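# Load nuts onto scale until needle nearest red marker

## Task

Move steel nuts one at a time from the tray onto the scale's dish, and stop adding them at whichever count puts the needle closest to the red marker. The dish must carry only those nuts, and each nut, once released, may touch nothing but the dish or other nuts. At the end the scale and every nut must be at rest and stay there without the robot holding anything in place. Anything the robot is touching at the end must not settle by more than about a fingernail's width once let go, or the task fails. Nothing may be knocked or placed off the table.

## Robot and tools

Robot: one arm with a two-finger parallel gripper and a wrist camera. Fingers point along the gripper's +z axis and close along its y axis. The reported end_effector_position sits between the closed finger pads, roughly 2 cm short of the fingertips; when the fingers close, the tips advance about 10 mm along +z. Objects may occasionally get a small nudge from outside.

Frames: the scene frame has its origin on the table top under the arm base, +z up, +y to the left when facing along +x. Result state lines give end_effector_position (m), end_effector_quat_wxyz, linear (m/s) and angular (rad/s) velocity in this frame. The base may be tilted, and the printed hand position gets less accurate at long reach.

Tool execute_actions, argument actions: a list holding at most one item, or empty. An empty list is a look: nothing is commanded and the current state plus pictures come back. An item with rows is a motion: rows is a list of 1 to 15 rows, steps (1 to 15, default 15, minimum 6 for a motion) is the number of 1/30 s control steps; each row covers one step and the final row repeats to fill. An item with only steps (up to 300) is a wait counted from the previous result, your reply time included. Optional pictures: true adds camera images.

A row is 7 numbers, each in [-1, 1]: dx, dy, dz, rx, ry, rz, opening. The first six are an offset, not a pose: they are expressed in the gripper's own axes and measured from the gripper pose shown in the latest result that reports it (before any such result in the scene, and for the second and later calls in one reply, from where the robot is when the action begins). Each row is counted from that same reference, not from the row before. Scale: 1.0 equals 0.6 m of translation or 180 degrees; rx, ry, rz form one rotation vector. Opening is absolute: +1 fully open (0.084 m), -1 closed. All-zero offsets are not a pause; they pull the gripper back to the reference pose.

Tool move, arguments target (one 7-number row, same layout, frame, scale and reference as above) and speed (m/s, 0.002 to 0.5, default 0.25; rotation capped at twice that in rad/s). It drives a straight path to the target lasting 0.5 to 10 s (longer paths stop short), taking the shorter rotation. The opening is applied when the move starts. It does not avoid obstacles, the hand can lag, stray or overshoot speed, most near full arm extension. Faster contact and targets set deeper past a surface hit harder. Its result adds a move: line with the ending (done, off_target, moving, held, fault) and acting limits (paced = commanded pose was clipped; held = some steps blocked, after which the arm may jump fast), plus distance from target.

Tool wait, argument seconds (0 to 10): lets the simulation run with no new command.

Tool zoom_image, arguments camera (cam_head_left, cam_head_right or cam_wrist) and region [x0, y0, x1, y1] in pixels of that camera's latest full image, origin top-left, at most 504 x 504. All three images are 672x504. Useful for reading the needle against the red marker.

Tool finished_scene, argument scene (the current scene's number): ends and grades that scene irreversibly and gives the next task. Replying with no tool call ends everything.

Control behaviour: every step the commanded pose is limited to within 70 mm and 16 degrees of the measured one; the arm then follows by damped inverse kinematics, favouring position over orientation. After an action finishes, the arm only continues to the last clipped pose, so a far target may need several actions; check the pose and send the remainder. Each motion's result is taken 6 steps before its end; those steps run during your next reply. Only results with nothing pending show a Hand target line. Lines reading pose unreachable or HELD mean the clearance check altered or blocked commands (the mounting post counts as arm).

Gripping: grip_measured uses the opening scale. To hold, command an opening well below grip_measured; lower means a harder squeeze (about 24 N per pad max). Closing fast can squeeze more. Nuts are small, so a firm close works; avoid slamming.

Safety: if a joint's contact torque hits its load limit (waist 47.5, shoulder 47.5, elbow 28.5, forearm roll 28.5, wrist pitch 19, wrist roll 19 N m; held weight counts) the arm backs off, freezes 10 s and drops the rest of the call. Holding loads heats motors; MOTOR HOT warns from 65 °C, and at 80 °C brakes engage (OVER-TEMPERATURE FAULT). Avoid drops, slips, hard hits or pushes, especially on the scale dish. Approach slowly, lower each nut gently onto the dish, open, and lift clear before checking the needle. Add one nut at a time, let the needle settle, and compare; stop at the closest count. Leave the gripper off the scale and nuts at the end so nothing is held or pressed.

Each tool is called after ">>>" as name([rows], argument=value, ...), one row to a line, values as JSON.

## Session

>>> execute_actions(actions=[])

Scene clock: 0.00 s of 7600.00 s.
end_effector_position=(+0.3225, +0.1937, +0.2967) grip_measured=+1.00 end_effector_quat_wxyz=(-0.387, +0.461, +0.792, +0.102) end_effector_velocity=(+0.000, +0.000, -0.000) end_effector_angular_velocity=(+0.000, -0.000, -0.001)
Joint positions: [ 0.164 -0.001 -1.08   0.622  1.64  -2.088  0.084]
Joint velocities: [ 0.     0.    -0.     0.    -0.001  0.     0.   ]
Joint torques (N m, as the arm reports them, + toward a larger angle): no reading
Motor temperatures (°C, as the motors report them): [36 39 34 31 34 34]
Hand target: +0.322, +0.194, +0.297; -0.387, +0.461, +0.792, +0.102
camera_calibration (this result's frames):
cam_wrist: T_world_to_cam=[[0.810552, 0.556736, -0.181797, -0.282794], [0.28308, -0.644167, -0.710573, 0.309815], [-0.512709, 0.524494, -0.679732, 0.391869], [0, 0, 0, 1]] pos_world=[0.342432, 0.151482, 0.435101]

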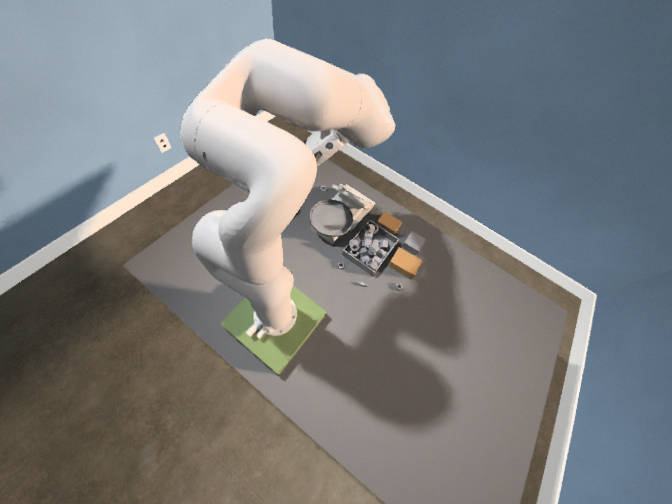

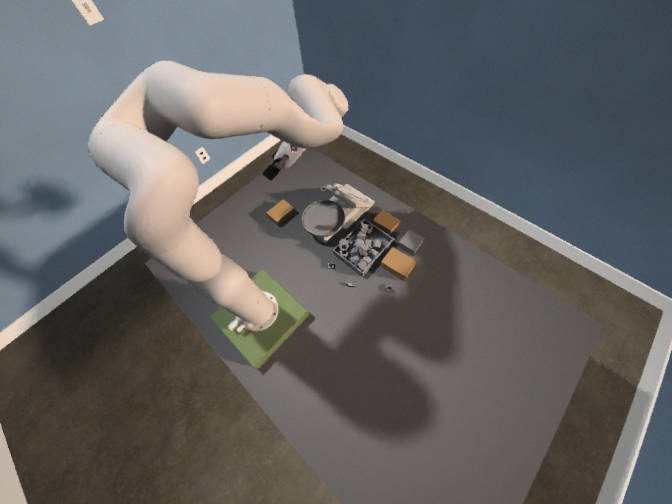

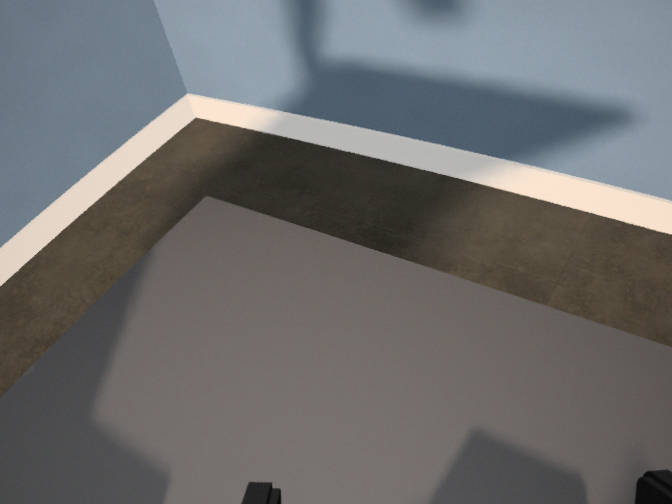

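>>> move(target=[-0.3668,0.069,-0.1938,-0.1335,-0.2289,0.155,-0.15], speed=0.3)

Scene clock: 2.70 s of 7600.00 s.
end_effector_position=(+0.4762, +0.0130, +0.2120) grip_measured=-0.16 end_effector_quat_wxyz=(-0.001, +0.707, +0.707, -0.000) end_effector_velocity=(+0.002, -0.001, -0.000) end_effector_angular_velocity=(-0.006, -0.005, -0.003)
Joint positions: [ 0.058  0.074 -1.04  -0.006  0.966 -1.536  0.037]
Joint velocities: [ 0.     0.002 -0.001 -0.008 -0.006  0.008 -0.   ]
Joint torques (N m, as the arm reports them, + toward a larger angle): [  0.64 -21.58 -11.24   0.65  -1.88  -0.16]
Motor temperatures (°C, as the motors report them): [36 39 34 31 34 34]
Hand target: +0.476, +0.013, +0.212; -0.001, +0.707, +0.707, -0.001
Off the commanded pose: 0.001 m, 0 deg.
Kept back: nothing.
move: done
camera_calibration (this result's frames):
cam_wrist: T_world_to_cam=[[0.999912, 0.0115199, 0.00660848, -0.445252], [0.0115318, -0.999932, -0.00176853, 0.0733739], [0.00658766, 0.00184458, -0.999977, 0.335328], [0, 0, 0, 1]] pos_world=[0.442157, 0.0778796, 0.338392]

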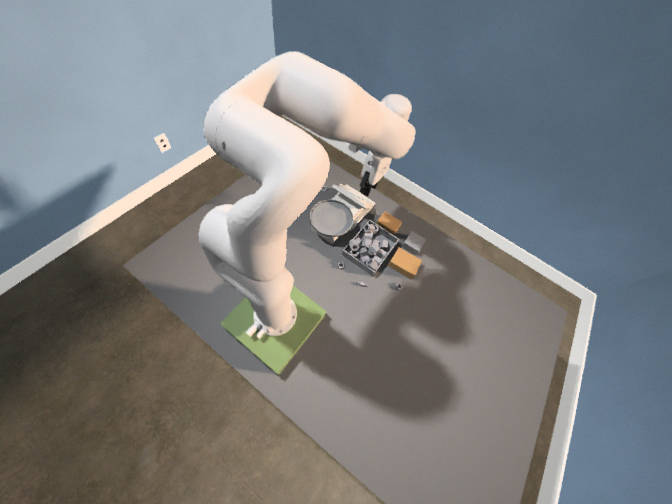

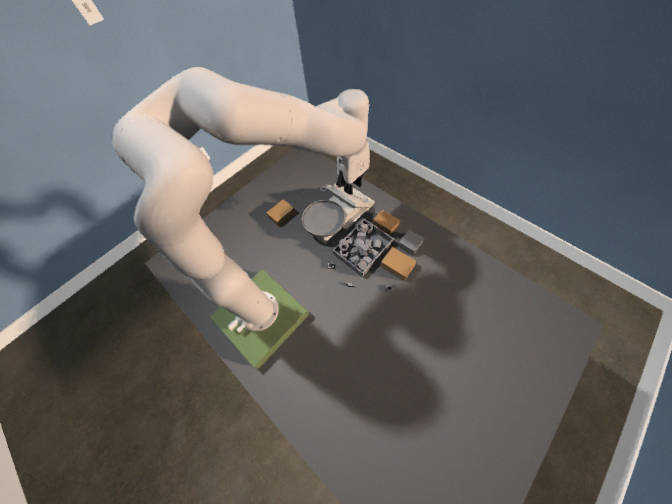

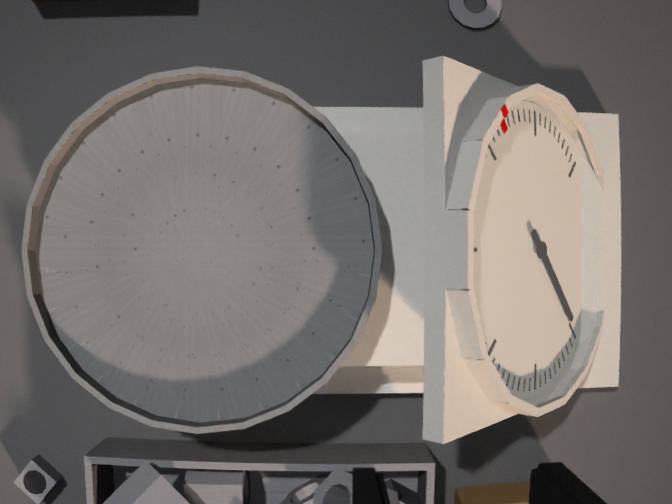

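>>> zoom_image(camera="cam_wrist", region=[460,80,620,200])

Region (460, 80, 620, 200) of cam_wrist's 672x504 image, scaled by 3.150, with more detail than that image has; it fills the top 378 rows of this view, and the rest is white.

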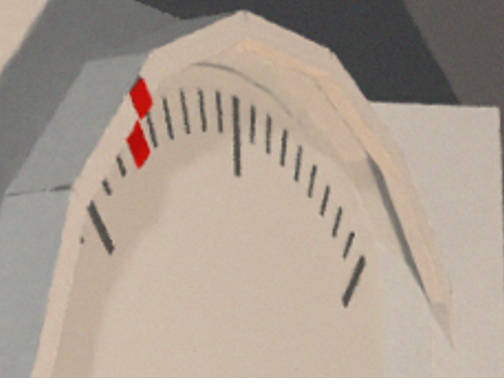

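>>> move(target=[-0.275,-0.052,0.07,0,0,0,-0.15], speed=0.3)

Scene clock: 4.40 s of 7600.00 s.
end_effector_position=(+0.4445, -0.1510, +0.1698) grip_measured=-0.16 end_effector_quat_wxyz=(-0.001, +0.707, +0.707, +0.000) end_effector_velocity=(-0.001, -0.002, -0.002) end_effector_angular_velocity=(+0.003, +0.003, -0.001)
Joint positions: [-0.298  0.113 -0.957 -0.005  0.843 -1.893  0.037]
Joint velocities: [-0.006  0.004 -0.001  0.002  0.001 -0.006 -0.   ]
Joint torques (N m, as the arm reports them, + toward a larger angle): [  0.78 -21.57 -10.56   0.63  -2.05  -0.15]
Motor temperatures (°C, as the motors report them): [36 39 34 31 34 34]
Hand target: +0.444, -0.151, +0.170; -0.001, +0.707, +0.707, -0.000
Off the commanded pose: 0.001 m, 0 deg.
Kept back: nothing.
move: done
camera_calibration (this result's frames):
cam_wrist: T_world_to_cam=[[0.999904, 0.0122115, 0.00649072, -0.411259], [0.0122313, -0.999921, -0.00302382, -0.0904067], [0.00645328, 0.00310292, -0.999974, 0.293879], [0, 0, 0, 1]] pos_world=[0.410429, -0.0862894, 0.296267]

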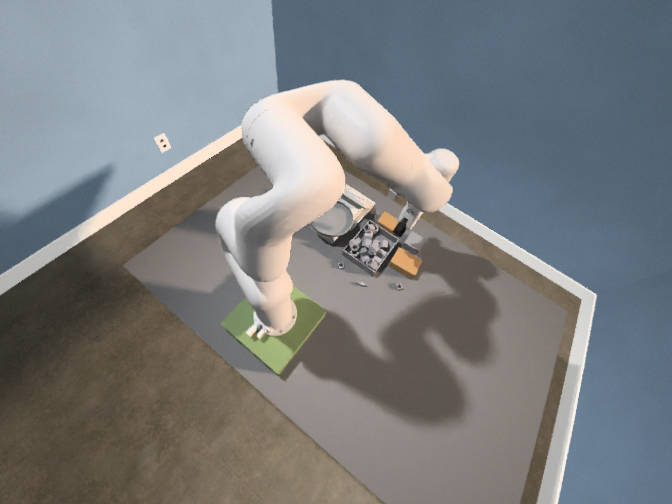

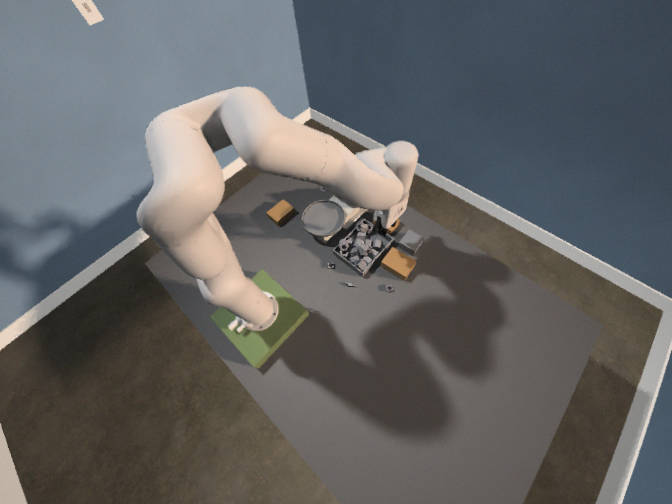

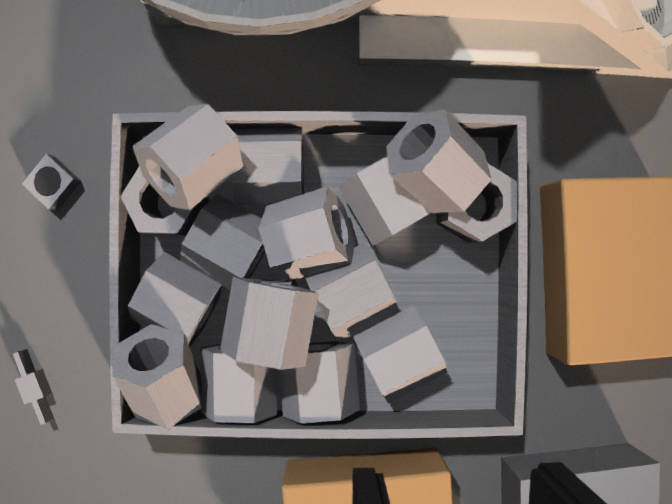

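>>> zoom_image(camera="cam_wrist", region=[100,90,540,450])

Region (100, 90, 540, 450) of cam_wrist's 672x504 image, scaled by 1.145, with more detail than that image has; it fills the top 412 rows of this view, and the rest is white.

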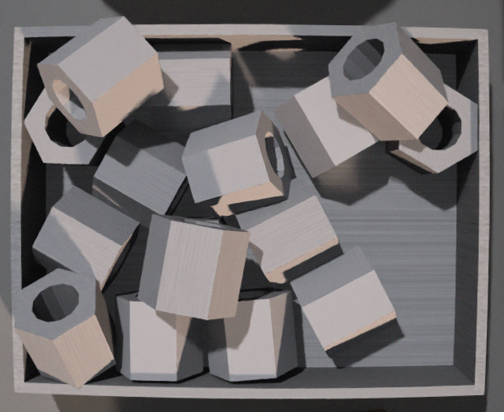

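>>> move(target=[0.0752,-0.156,0.12,0,0,0.5556,-0.2], speed=0.5)

Scene clock: 8.63 s of 7600.00 s.
end_effector_position=(+0.3511, -0.1053, +0.0981) grip_measured=-0.22 end_effector_quat_wxyz=(-0.001, +0.996, -0.086, -0.001) end_effector_velocity=(-0.001, +0.000, -0.000) end_effector_angular_velocity=(-0.006, +0.003, -0.011)
Joint positions: [-0.263 -0.032 -0.52  -0.005  0.551 -0.113  0.035]
Joint velocities: [ 0.002 -0.001  0.002 -0.013 -0.001  0.024 -0.   ]
Joint torques (N m, as the arm reports them, + toward a larger angle): [  0.77 -16.16  -9.23   0.28  -2.19   0.01]
Motor temperatures (°C, as the motors report them): [36 39 35 31 34 34]
Hand target: +0.351, -0.105, +0.098; -0.001, +0.996, -0.087, -0.001
Off the commanded pose: 0.001 m, 0 deg.
Kept back: nothing.
move: done
camera_calibration (this result's frames):
cam_wrist: T_world_to_cam=[[-0.160438, -0.987029, 0.00569185, -0.0157191], [-0.987045, 0.160442, 0.000195765, 0.428978], [-0.00110644, -0.0055867, -0.999984, 0.224359], [0, 0, 0, 1]] pos_world=[0.421147, -0.0830878, 0.224361]

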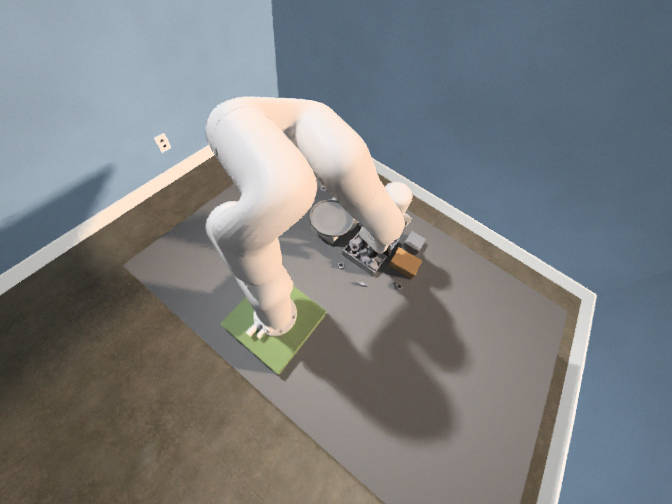

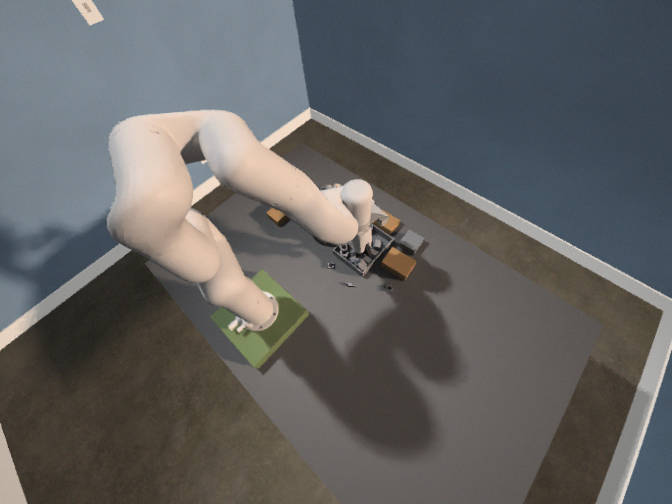

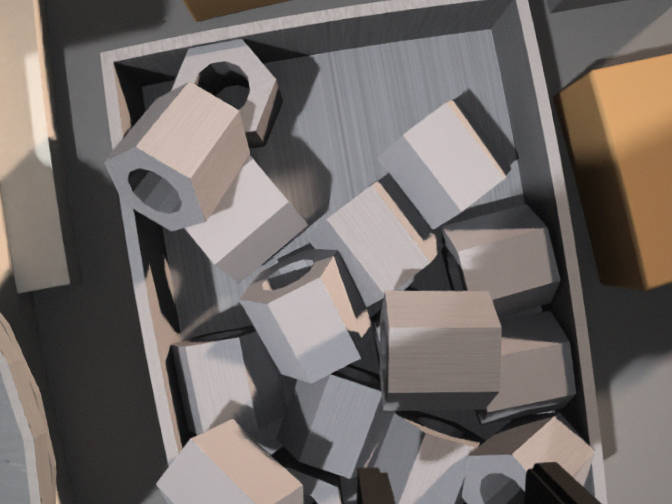

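>>> move(target=[0.0633,-0.001,0.015,0,0,0,-0.2], speed=0.12)

>>> move(target=[0,0,0.034,0,0,0,-0.2], speed=0.03)

Scene clock: 9.87 s of 7600.00 s.
end_effector_position=(+0.3884, -0.1114, +0.0891) grip_measured=-0.22 end_effector_quat_wxyz=(-0.001, +0.996, -0.086, -0.001) end_effector_velocity=(+0.002, -0.001, +0.000) end_effector_angular_velocity=(-0.000, -0.001, -0.000)
Joint positions: [-0.251  0.102 -0.653 -0.005  0.549 -0.101  0.035]
Joint velocities: [-0.001  0.006 -0.008  0.     0.001 -0.    -0.   ]
Joint torques (N m, as the arm reports them, + toward a larger angle): [  1.05 -18.9   -9.04   0.39  -2.03   0.01]
Motor temperatures (°C, as the motors report them): [36 39 35 31 34 34]
Hand target: +0.389, -0.111, +0.089; -0.001, +0.996, -0.086, -0.001
Off the commanded pose: 0.000 m, 0 deg.
Kept back: nothing.
move: done
camera_calibration (this result's frames):
cam_wrist: T_world_to_cam=[[-0.160457, -0.987026, 0.00573284, -0.0156261], [-0.987042, 0.160461, 0.000159533, 0.466769], [-0.00107736, -0.00563295, -0.999984, 0.215421], [0, 0, 0, 1]] pos_world=[0.458445, -0.0891079, 0.215433]

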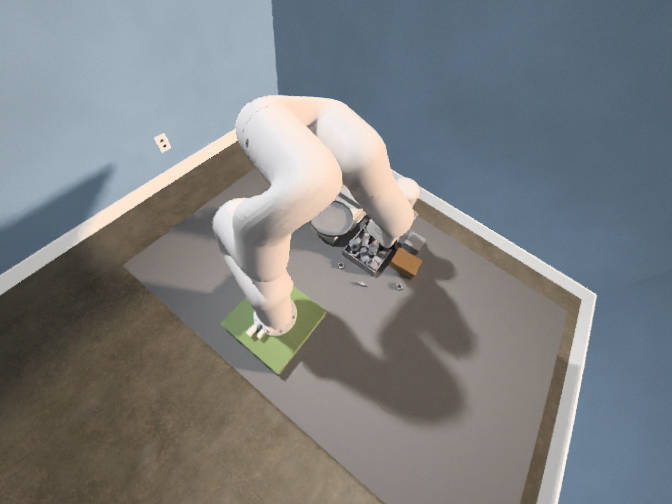

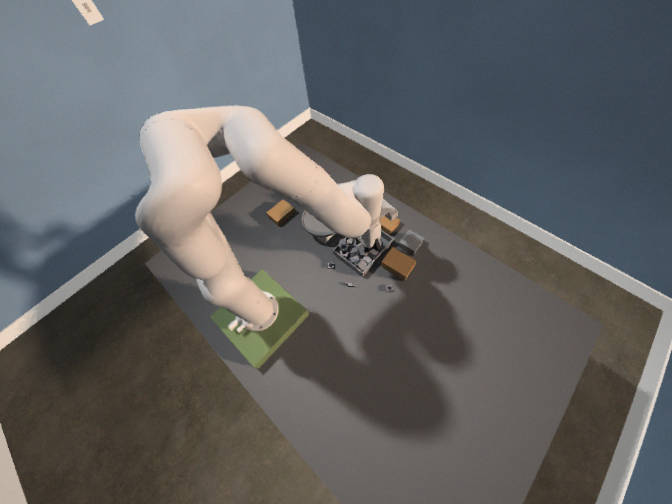

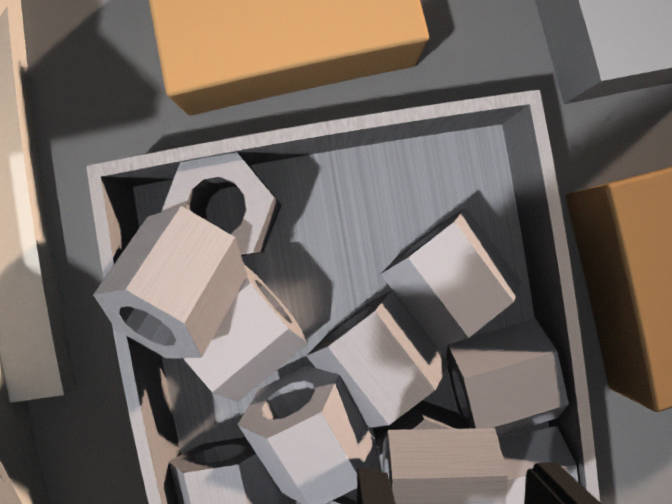

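Scene clock: 10.87 s of 7600.00 s.
end_effector_position=(+0.3885, -0.1113, +0.0690) grip_measured=-0.22 end_effector_quat_wxyz=(-0.001, +0.996, -0.086, -0.001) end_effector_velocity=(+0.000, +0.000, -0.001) end_effector_angular_velocity=(+0.001, -0.001, -0.003)
Joint positions: [-0.252  0.161 -0.65  -0.005  0.487 -0.101  0.035]
Joint velocities: [ 0.     0.005 -0.     0.002 -0.006  0.001 -0.   ]
Joint torques (N m, as the arm reports them, + toward a larger angle): [  1.   -19.74  -8.45   0.53  -2.02   0.07]
Motor temperatures (°C, as the motors report them): [36 39 35 31 34 34]
Hand target: +0.388, -0.111, +0.069; -0.001, +0.996, -0.086, -0.001
Off the commanded pose: 0.000 m, 0 deg.
Kept back: nothing.
move: done
camera_calibration (this result's frames):
cam_wrist: T_world_to_cam=[[-0.160392, -0.987037, 0.0056375, -0.0154333], [-0.987053, 0.160394, -0.0000386482, 0.466834], [-0.000866074, -0.00557071, -0.999984, 0.19519], [0, 0, 0, 1]] pos_world=[0.458484, -0.0890233, 0.195291]

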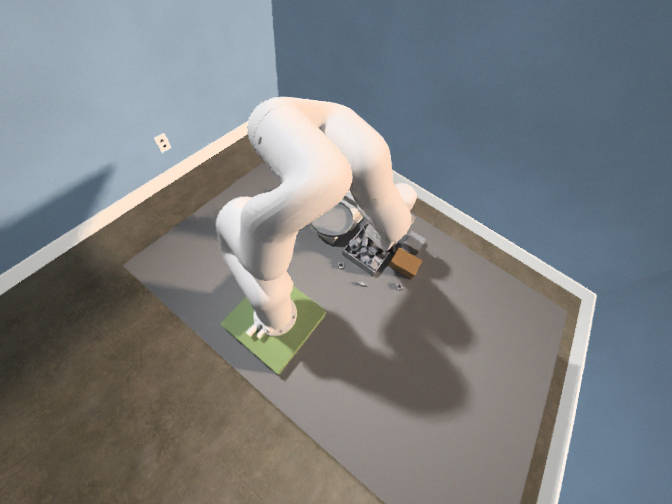

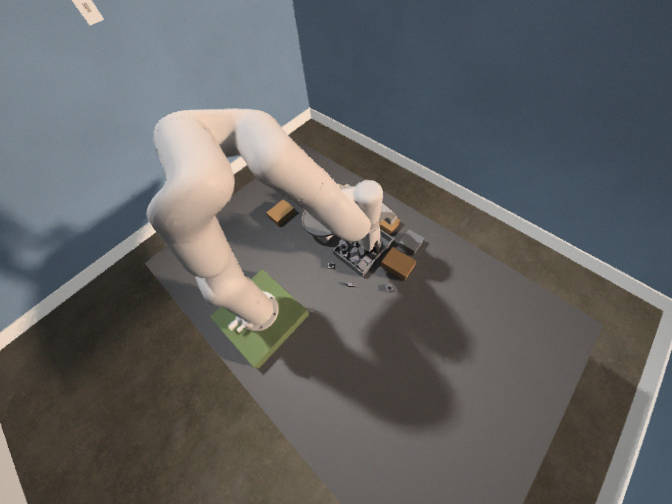

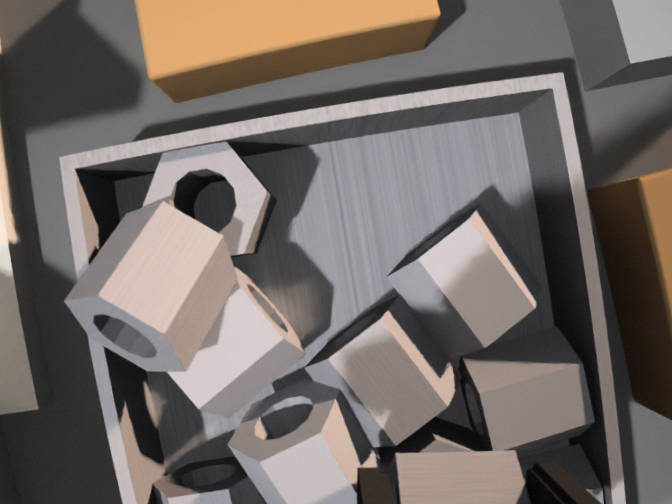

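>>> move(target=[0,0,0,0,0,0,-0.6], speed=0.01)

>>> move(target=[0,-0.02,-0.09,0,0,0,-0.6], speed=0.15)

Scene clock: 11.93 s of 7600.00 s.
end_effector_position=(+0.3884, -0.1112, +0.0689) grip_measured=-0.33 end_effector_quat_wxyz=(-0.001, +0.996, -0.086, -0.001) end_effector_velocity=(+0.000, -0.000, +0.000) end_effector_angular_velocity=(-0.000, +0.001, +0.001)
Joint positions: [-0.252  0.162 -0.65  -0.005  0.487 -0.101  0.03 ]
Joint velocities: [-0.     0.    -0.001 -0.001  0.002 -0.001 -0.   ]
Joint torques (N m, as the arm reports them, + toward a larger angle): [  0.76 -20.    -8.62   0.46  -2.19  -0.16]
Motor temperatures (°C, as the motors report them): [36 39 35 31 34 34]
Hand target: +0.389, -0.111, +0.069; -0.001, +0.996, -0.086, -0.001
Off the commanded pose: 0.000 m, 0 deg.
Kept back: nothing.
move: done
camera_calibration (this result's frames):
cam_wrist: T_world_to_cam=[[-0.160386, -0.987039, 0.00559614, -0.0154153], [-0.987054, 0.16039, 0.000312685, 0.466679], [-0.0012062, -0.00547355, -0.999984, 0.195231], [0, 0, 0, 1]] pos_world=[0.458401, -0.0889975, 0.195168]

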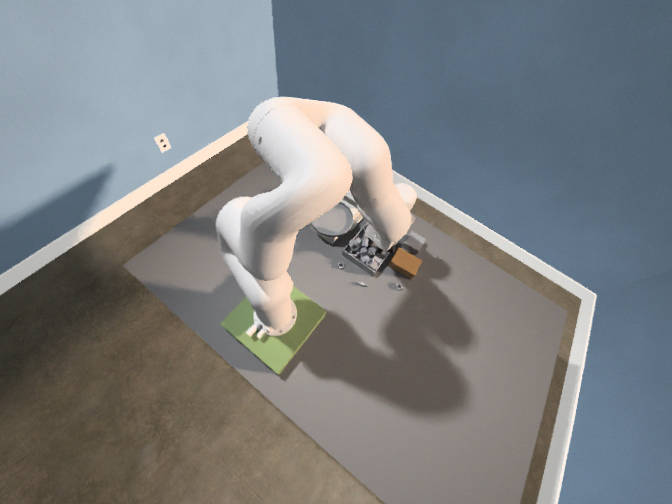

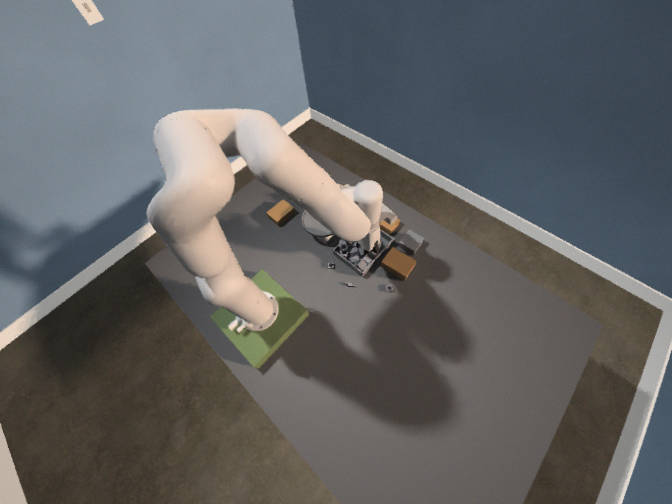

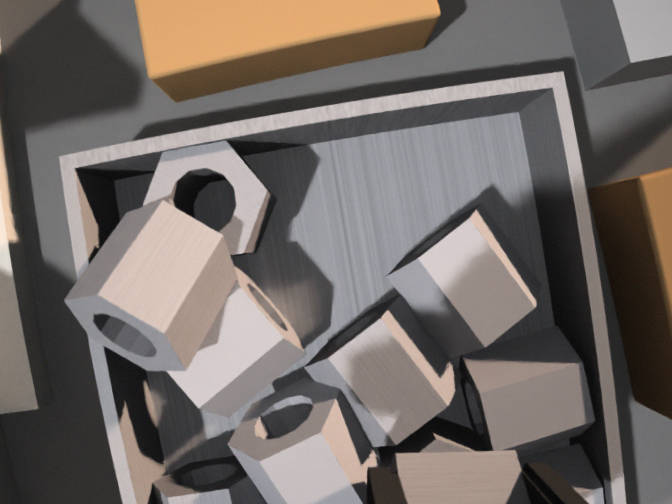

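Scene clock: 12.83 s of 7600.00 s.
end_effector_position=(+0.3902, -0.0998, +0.1224) grip_measured=-0.33 end_effector_quat_wxyz=(-0.001, +0.996, -0.086, -0.001) end_effector_velocity=(+0.001, +0.000, +0.003) end_effector_angular_velocity=(+0.000, -0.002, -0.001)
Joint positions: [-0.222  0.01  -0.665 -0.005  0.654 -0.072  0.03 ]
Joint velocities: [ 0.001 -0.007 -0.003  0.001  0.008  0.001 -0.   ]
Joint torques (N m, as the arm reports them, + toward a larger angle): [  0.58 -18.42  -9.84   0.41  -2.25  -0.09]
Motor temperatures (°C, as the motors report them): [36 39 35 31 34 34]
Hand target: +0.390, -0.100, +0.123; -0.001, +0.996, -0.086, -0.001
Off the commanded pose: 0.001 m, 0 deg.
Kept back: nothing.
move: done
camera_calibration (this result's frames):
cam_wrist: T_world_to_cam=[[-0.16063, -0.986997, 0.0059214, -0.00401235], [-0.987013, 0.160639, 0.0011093, 0.466561], [-0.00204608, -0.00566631, -0.999982, 0.249077], [0, 0, 0, 1]] pos_world=[0.460367, -0.0774969, 0.248579]

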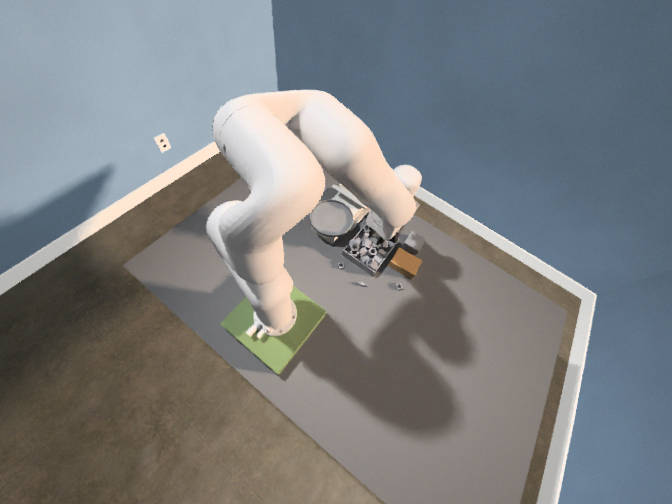

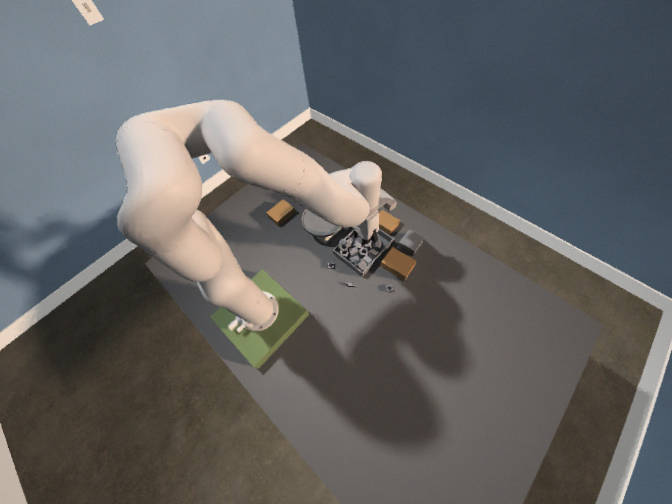

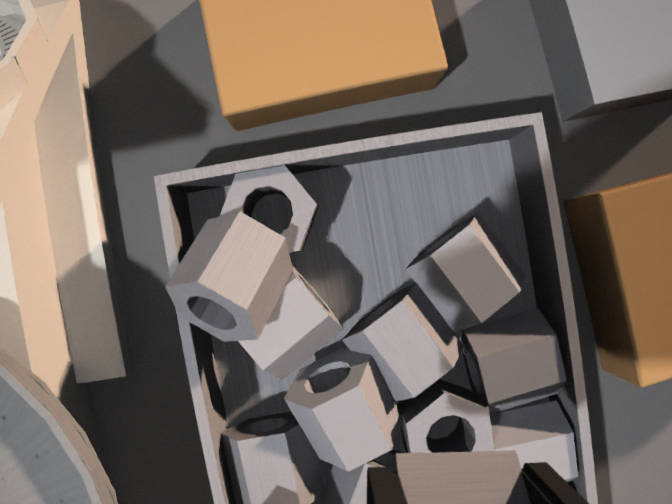

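>>> move(target=[-0.0352,-0.364,0.012,0,0,-0.055,-0.6], speed=0.3)

>>> move(target=[0,0,0.016,0,0,0,-0.6], speed=0.02)

Scene clock: 14.70 s of 7600.00 s.
end_effector_position=(+0.4079, +0.1180, +0.1158) grip_measured=-0.33 end_effector_quat_wxyz=(-0.000, +1.000, -0.000, -0.001) end_effector_velocity=(+0.001, +0.003, +0.000) end_effector_angular_velocity=(+0.001, -0.001, +0.000)
Joint positions: [ 0.311  0.095 -0.743 -0.008  0.649  0.291  0.03 ]
Joint velocities: [ 0.005  0.003 -0.005  0.001  0.001  0.004  0.   ]
Joint torques (N m, as the arm reports them, + toward a larger angle): [  1.27 -20.09 -10.15   0.53  -2.36  -0.02]
Motor temperatures (°C, as the motors report them): [36 39 35 31 34 34]
Hand target: +0.408, +0.118, +0.116; -0.000, +1.000, -0.000, -0.001
Off the commanded pose: 0.001 m, 0 deg.
Kept back: nothing.
move: done
camera_calibration (this result's frames):
cam_wrist: T_world_to_cam=[[0.0108771, -0.999914, 0.00727481, 0.145241], [-0.999941, -0.0108773, 0.000003142, 0.474622], [0.0000759888, -0.00727441, -0.999974, 0.243142], [0, 0, 0, 1]] pos_world=[0.472996, 0.15216, 0.242078]

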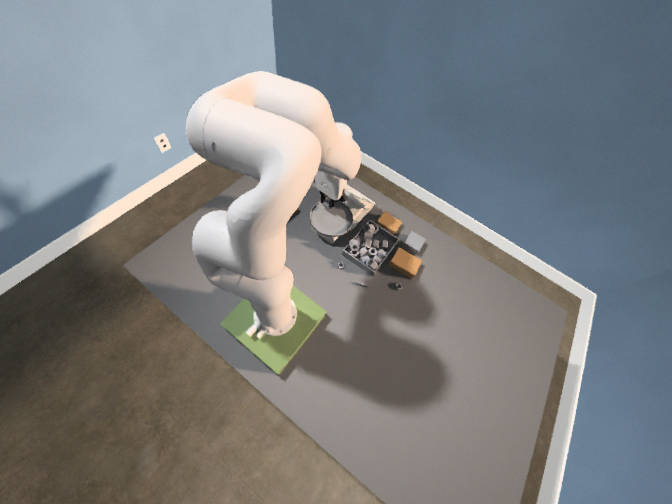

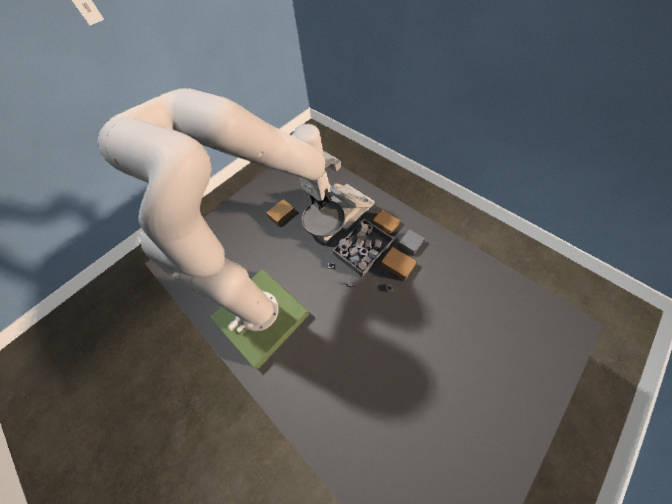

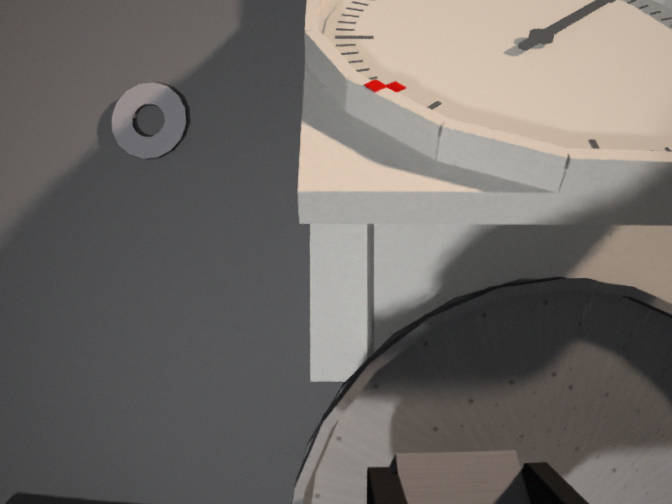

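Scene clock: 15.47 s of 7600.00 s.
end_effector_position=(+0.4079, +0.1181, +0.1064) grip_measured=-0.33 end_effector_quat_wxyz=(-0.000, +1.000, -0.000, -0.001) end_effector_velocity=(+0.001, +0.000, -0.001) end_effector_angular_velocity=(+0.001, -0.004, -0.002)
Joint positions: [ 0.311  0.118 -0.738 -0.008  0.621  0.291  0.03 ]
Joint velocities: [-0.001  0.003 -0.     0.    -0.006  0.001 -0.   ]
Joint torques (N m, as the arm reports them, + toward a larger angle): [  0.83 -20.24  -9.85   0.34  -2.39  -0.03]
Motor temperatures (°C, as the motors report them): [36 39 35 31 34 34]
Hand target: +0.408, +0.118, +0.106; -0.000, +1.000, -0.000, -0.001
Off the commanded pose: 0.000 m, 0 deg.
Kept back: nothing.
move: done
camera_calibration (this result's frames):
cam_wrist: T_world_to_cam=[[0.0109098, -0.999914, 0.00721419, 0.145342], [-0.99994, -0.0109103, -0.0000298427, 0.474632], [0.000108549, -0.00721344, -0.999974, 0.233696], [0, 0, 0, 1]] pos_world=[0.472993, 0.152193, 0.232655]

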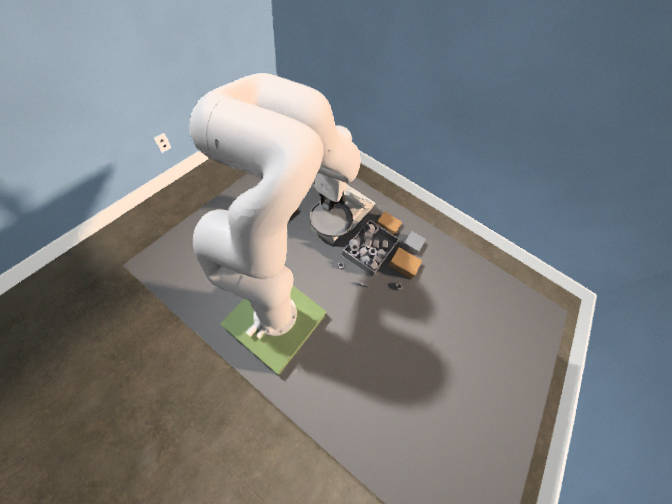

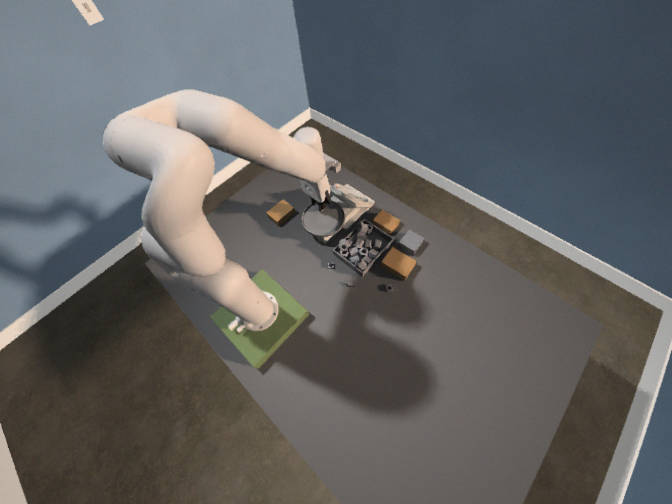

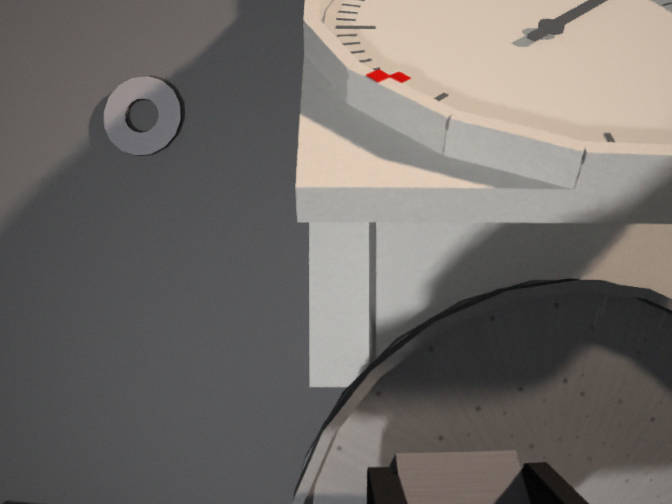

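>>> move(target=[0,-0.011,0.006,0,0,0,-0.6], speed=0.015)

>>> move(target=[0,0,0.003,0,0,0,-0.6], speed=0.005)

Scene clock: 16.50 s of 7600.00 s.
end_effector_position=(+0.4079, +0.1246, +0.1029) grip_measured=-0.33 end_effector_quat_wxyz=(-0.000, +1.000, -0.000, -0.001) end_effector_velocity=(+0.000, +0.001, -0.001) end_effector_angular_velocity=(+0.000, -0.000, -0.000)
Joint positions: [ 0.325  0.133 -0.744 -0.008  0.612  0.306  0.03 ]
Joint velocities: [ 0.003  0.004 -0.001  0.    -0.003  0.003  0.   ]
Joint torques (N m, as the arm reports them, + toward a larger angle): [  1.13 -20.97  -9.71   0.37  -2.22  -0.01]
Motor temperatures (°C, as the motors report them): [36 39 35 31 34 34]
Hand target: +0.408, +0.125, +0.103; -0.000, +1.000, -0.000, -0.001
Off the commanded pose: 0.000 m, 0 deg.
Kept back: nothing.
move: done
camera_calibration (this result's frames):
cam_wrist: T_world_to_cam=[[0.0109453, -0.999914, 0.00723644, 0.151818], [-0.99994, -0.0109458, -0.0000292568, 0.474725], [0.000108463, -0.00723568, -0.999974, 0.230227], [0, 0, 0, 1]] pos_world=[0.47301, 0.158667, 0.229136]

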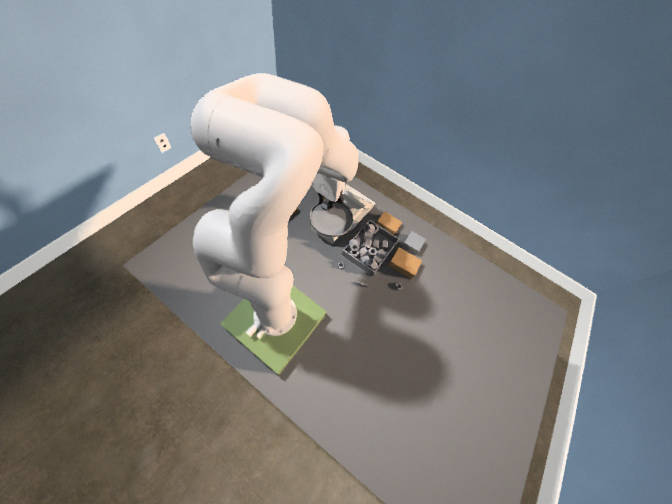

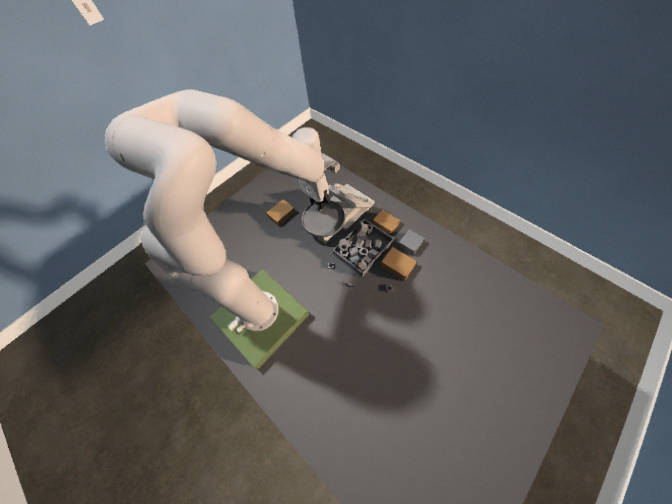

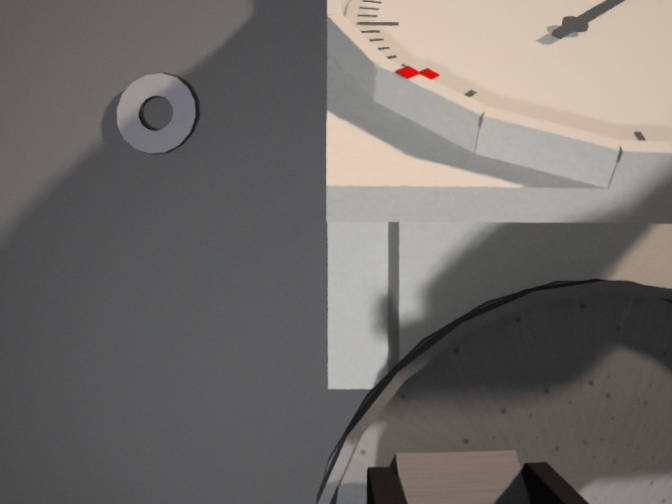

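Scene clock: 17.20 s of 7600.00 s.
end_effector_position=(+0.4079, +0.1246, +0.1011) grip_measured=-0.33 end_effector_quat_wxyz=(-0.000, +1.000, -0.000, -0.001) end_effector_velocity=(+0.000, -0.000, -0.000) end_effector_angular_velocity=(+0.001, -0.000, -0.001)
Joint positions: [ 0.325  0.137 -0.743 -0.008  0.607  0.306  0.03 ]
Joint velocities: [-0.     0.001  0.     0.001 -0.002 -0.     0.   ]
Joint torques (N m, as the arm reports them, + toward a larger angle): [  0.84 -20.66  -9.85   0.49  -1.98  -0.04]
Motor temperatures (°C, as the motors report them): [36 39 35 31 34 34]
Hand target: +0.408, +0.125, +0.101; -0.000, +1.000, -0.000, -0.001
Off the commanded pose: 0.000 m, 0 deg.
Kept back: nothing.
move: done
camera_calibration (this result's frames):
cam_wrist: T_world_to_cam=[[0.0109502, -0.999914, 0.00724075, 0.15183], [-0.99994, -0.0109504, 0.0000176404, 0.474704], [0.0000616502, -0.00724051, -0.999974, 0.22849], [0, 0, 0, 1]] pos_world=[0.472999, 0.158669, 0.227376]

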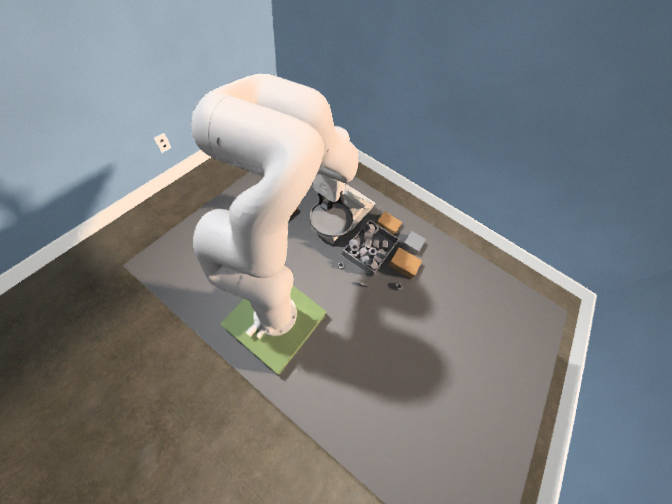

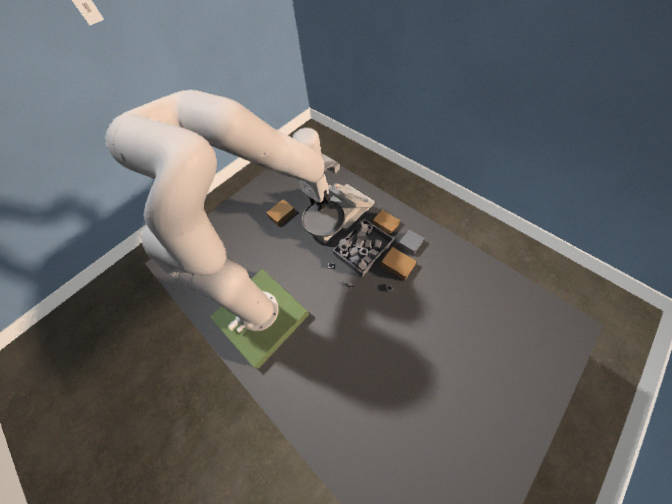

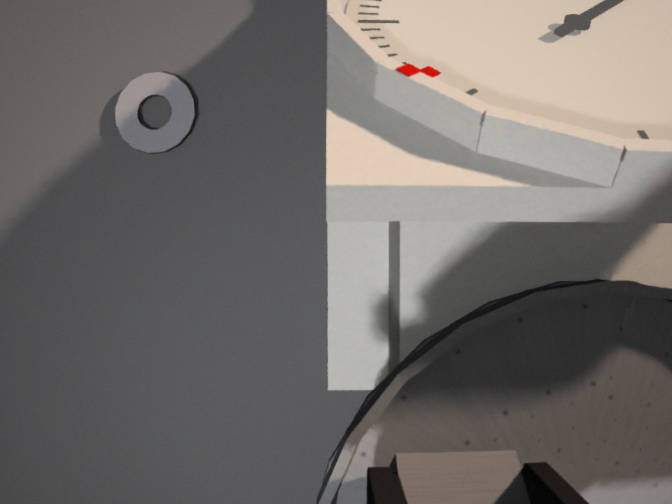

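>>> move(target=[0,0,0.004,0,0,0,-0.6], speed=0.005)

Scene clock: 18.13 s of 7600.00 s.
end_effector_position=(+0.4078, +0.1246, +0.0988) grip_measured=-0.33 end_effector_quat_wxyz=(-0.000, +1.000, -0.000, -0.001) end_effector_velocity=(+0.001, +0.000, -0.000) end_effector_angular_velocity=(-0.000, -0.002, +0.002)
Joint positions: [ 0.325  0.143 -0.742 -0.008  0.6    0.306  0.03 ]
Joint velocities: [ 0.     0.002 -0.001 -0.001 -0.003 -0.001  0.   ]
Joint torques (N m, as the arm reports them, + toward a larger angle): [  0.89 -20.48  -9.56   0.47  -2.33  -0.05]
Motor temperatures (°C, as the motors report them): [36 39 35 31 34 34]
Hand target: +0.408, +0.125, +0.099; -0.000, +1.000, -0.000, -0.001
Off the commanded pose: 0.000 m, 0 deg.
Kept back: nothing.
move: done
camera_calibration (this result's frames):
cam_wrist: T_world_to_cam=[[0.0109588, -0.999914, 0.0072462, 0.151846], [-0.99994, -0.0109585, 0.0000796442, 0.474677], [-0.0000002298, -0.00724663, -0.999974, 0.226173], [0, 0, 0, 1]] pos_world=[0.472984, 0.158673, 0.225029]

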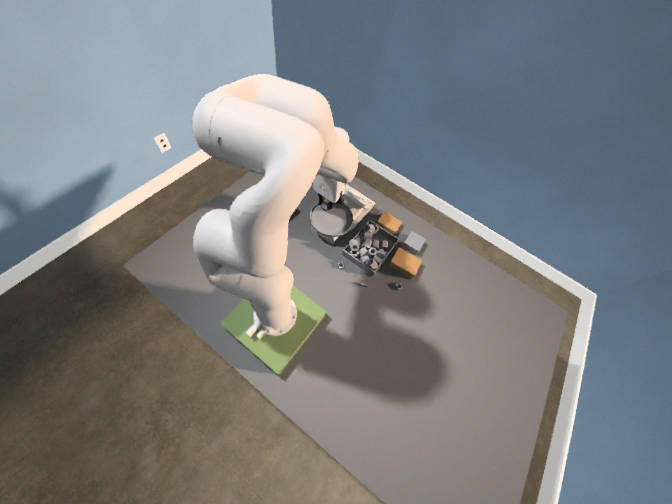

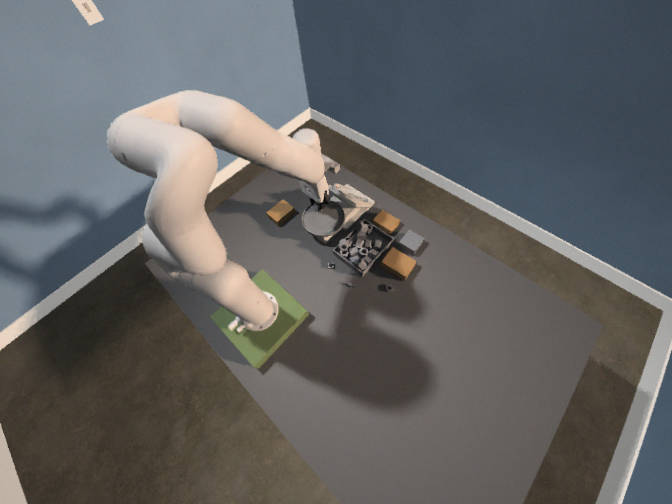

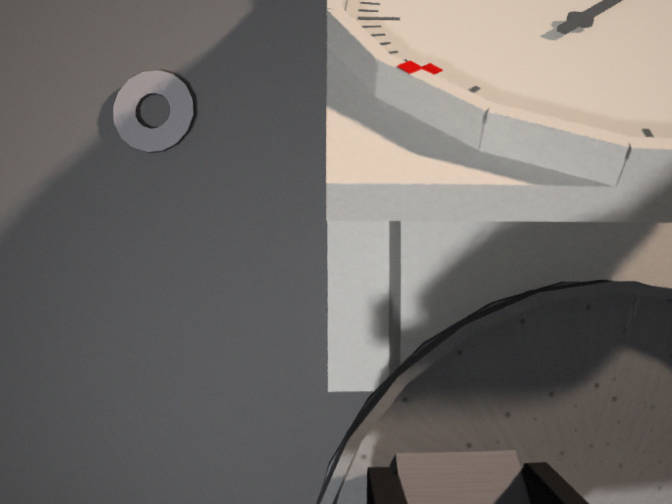

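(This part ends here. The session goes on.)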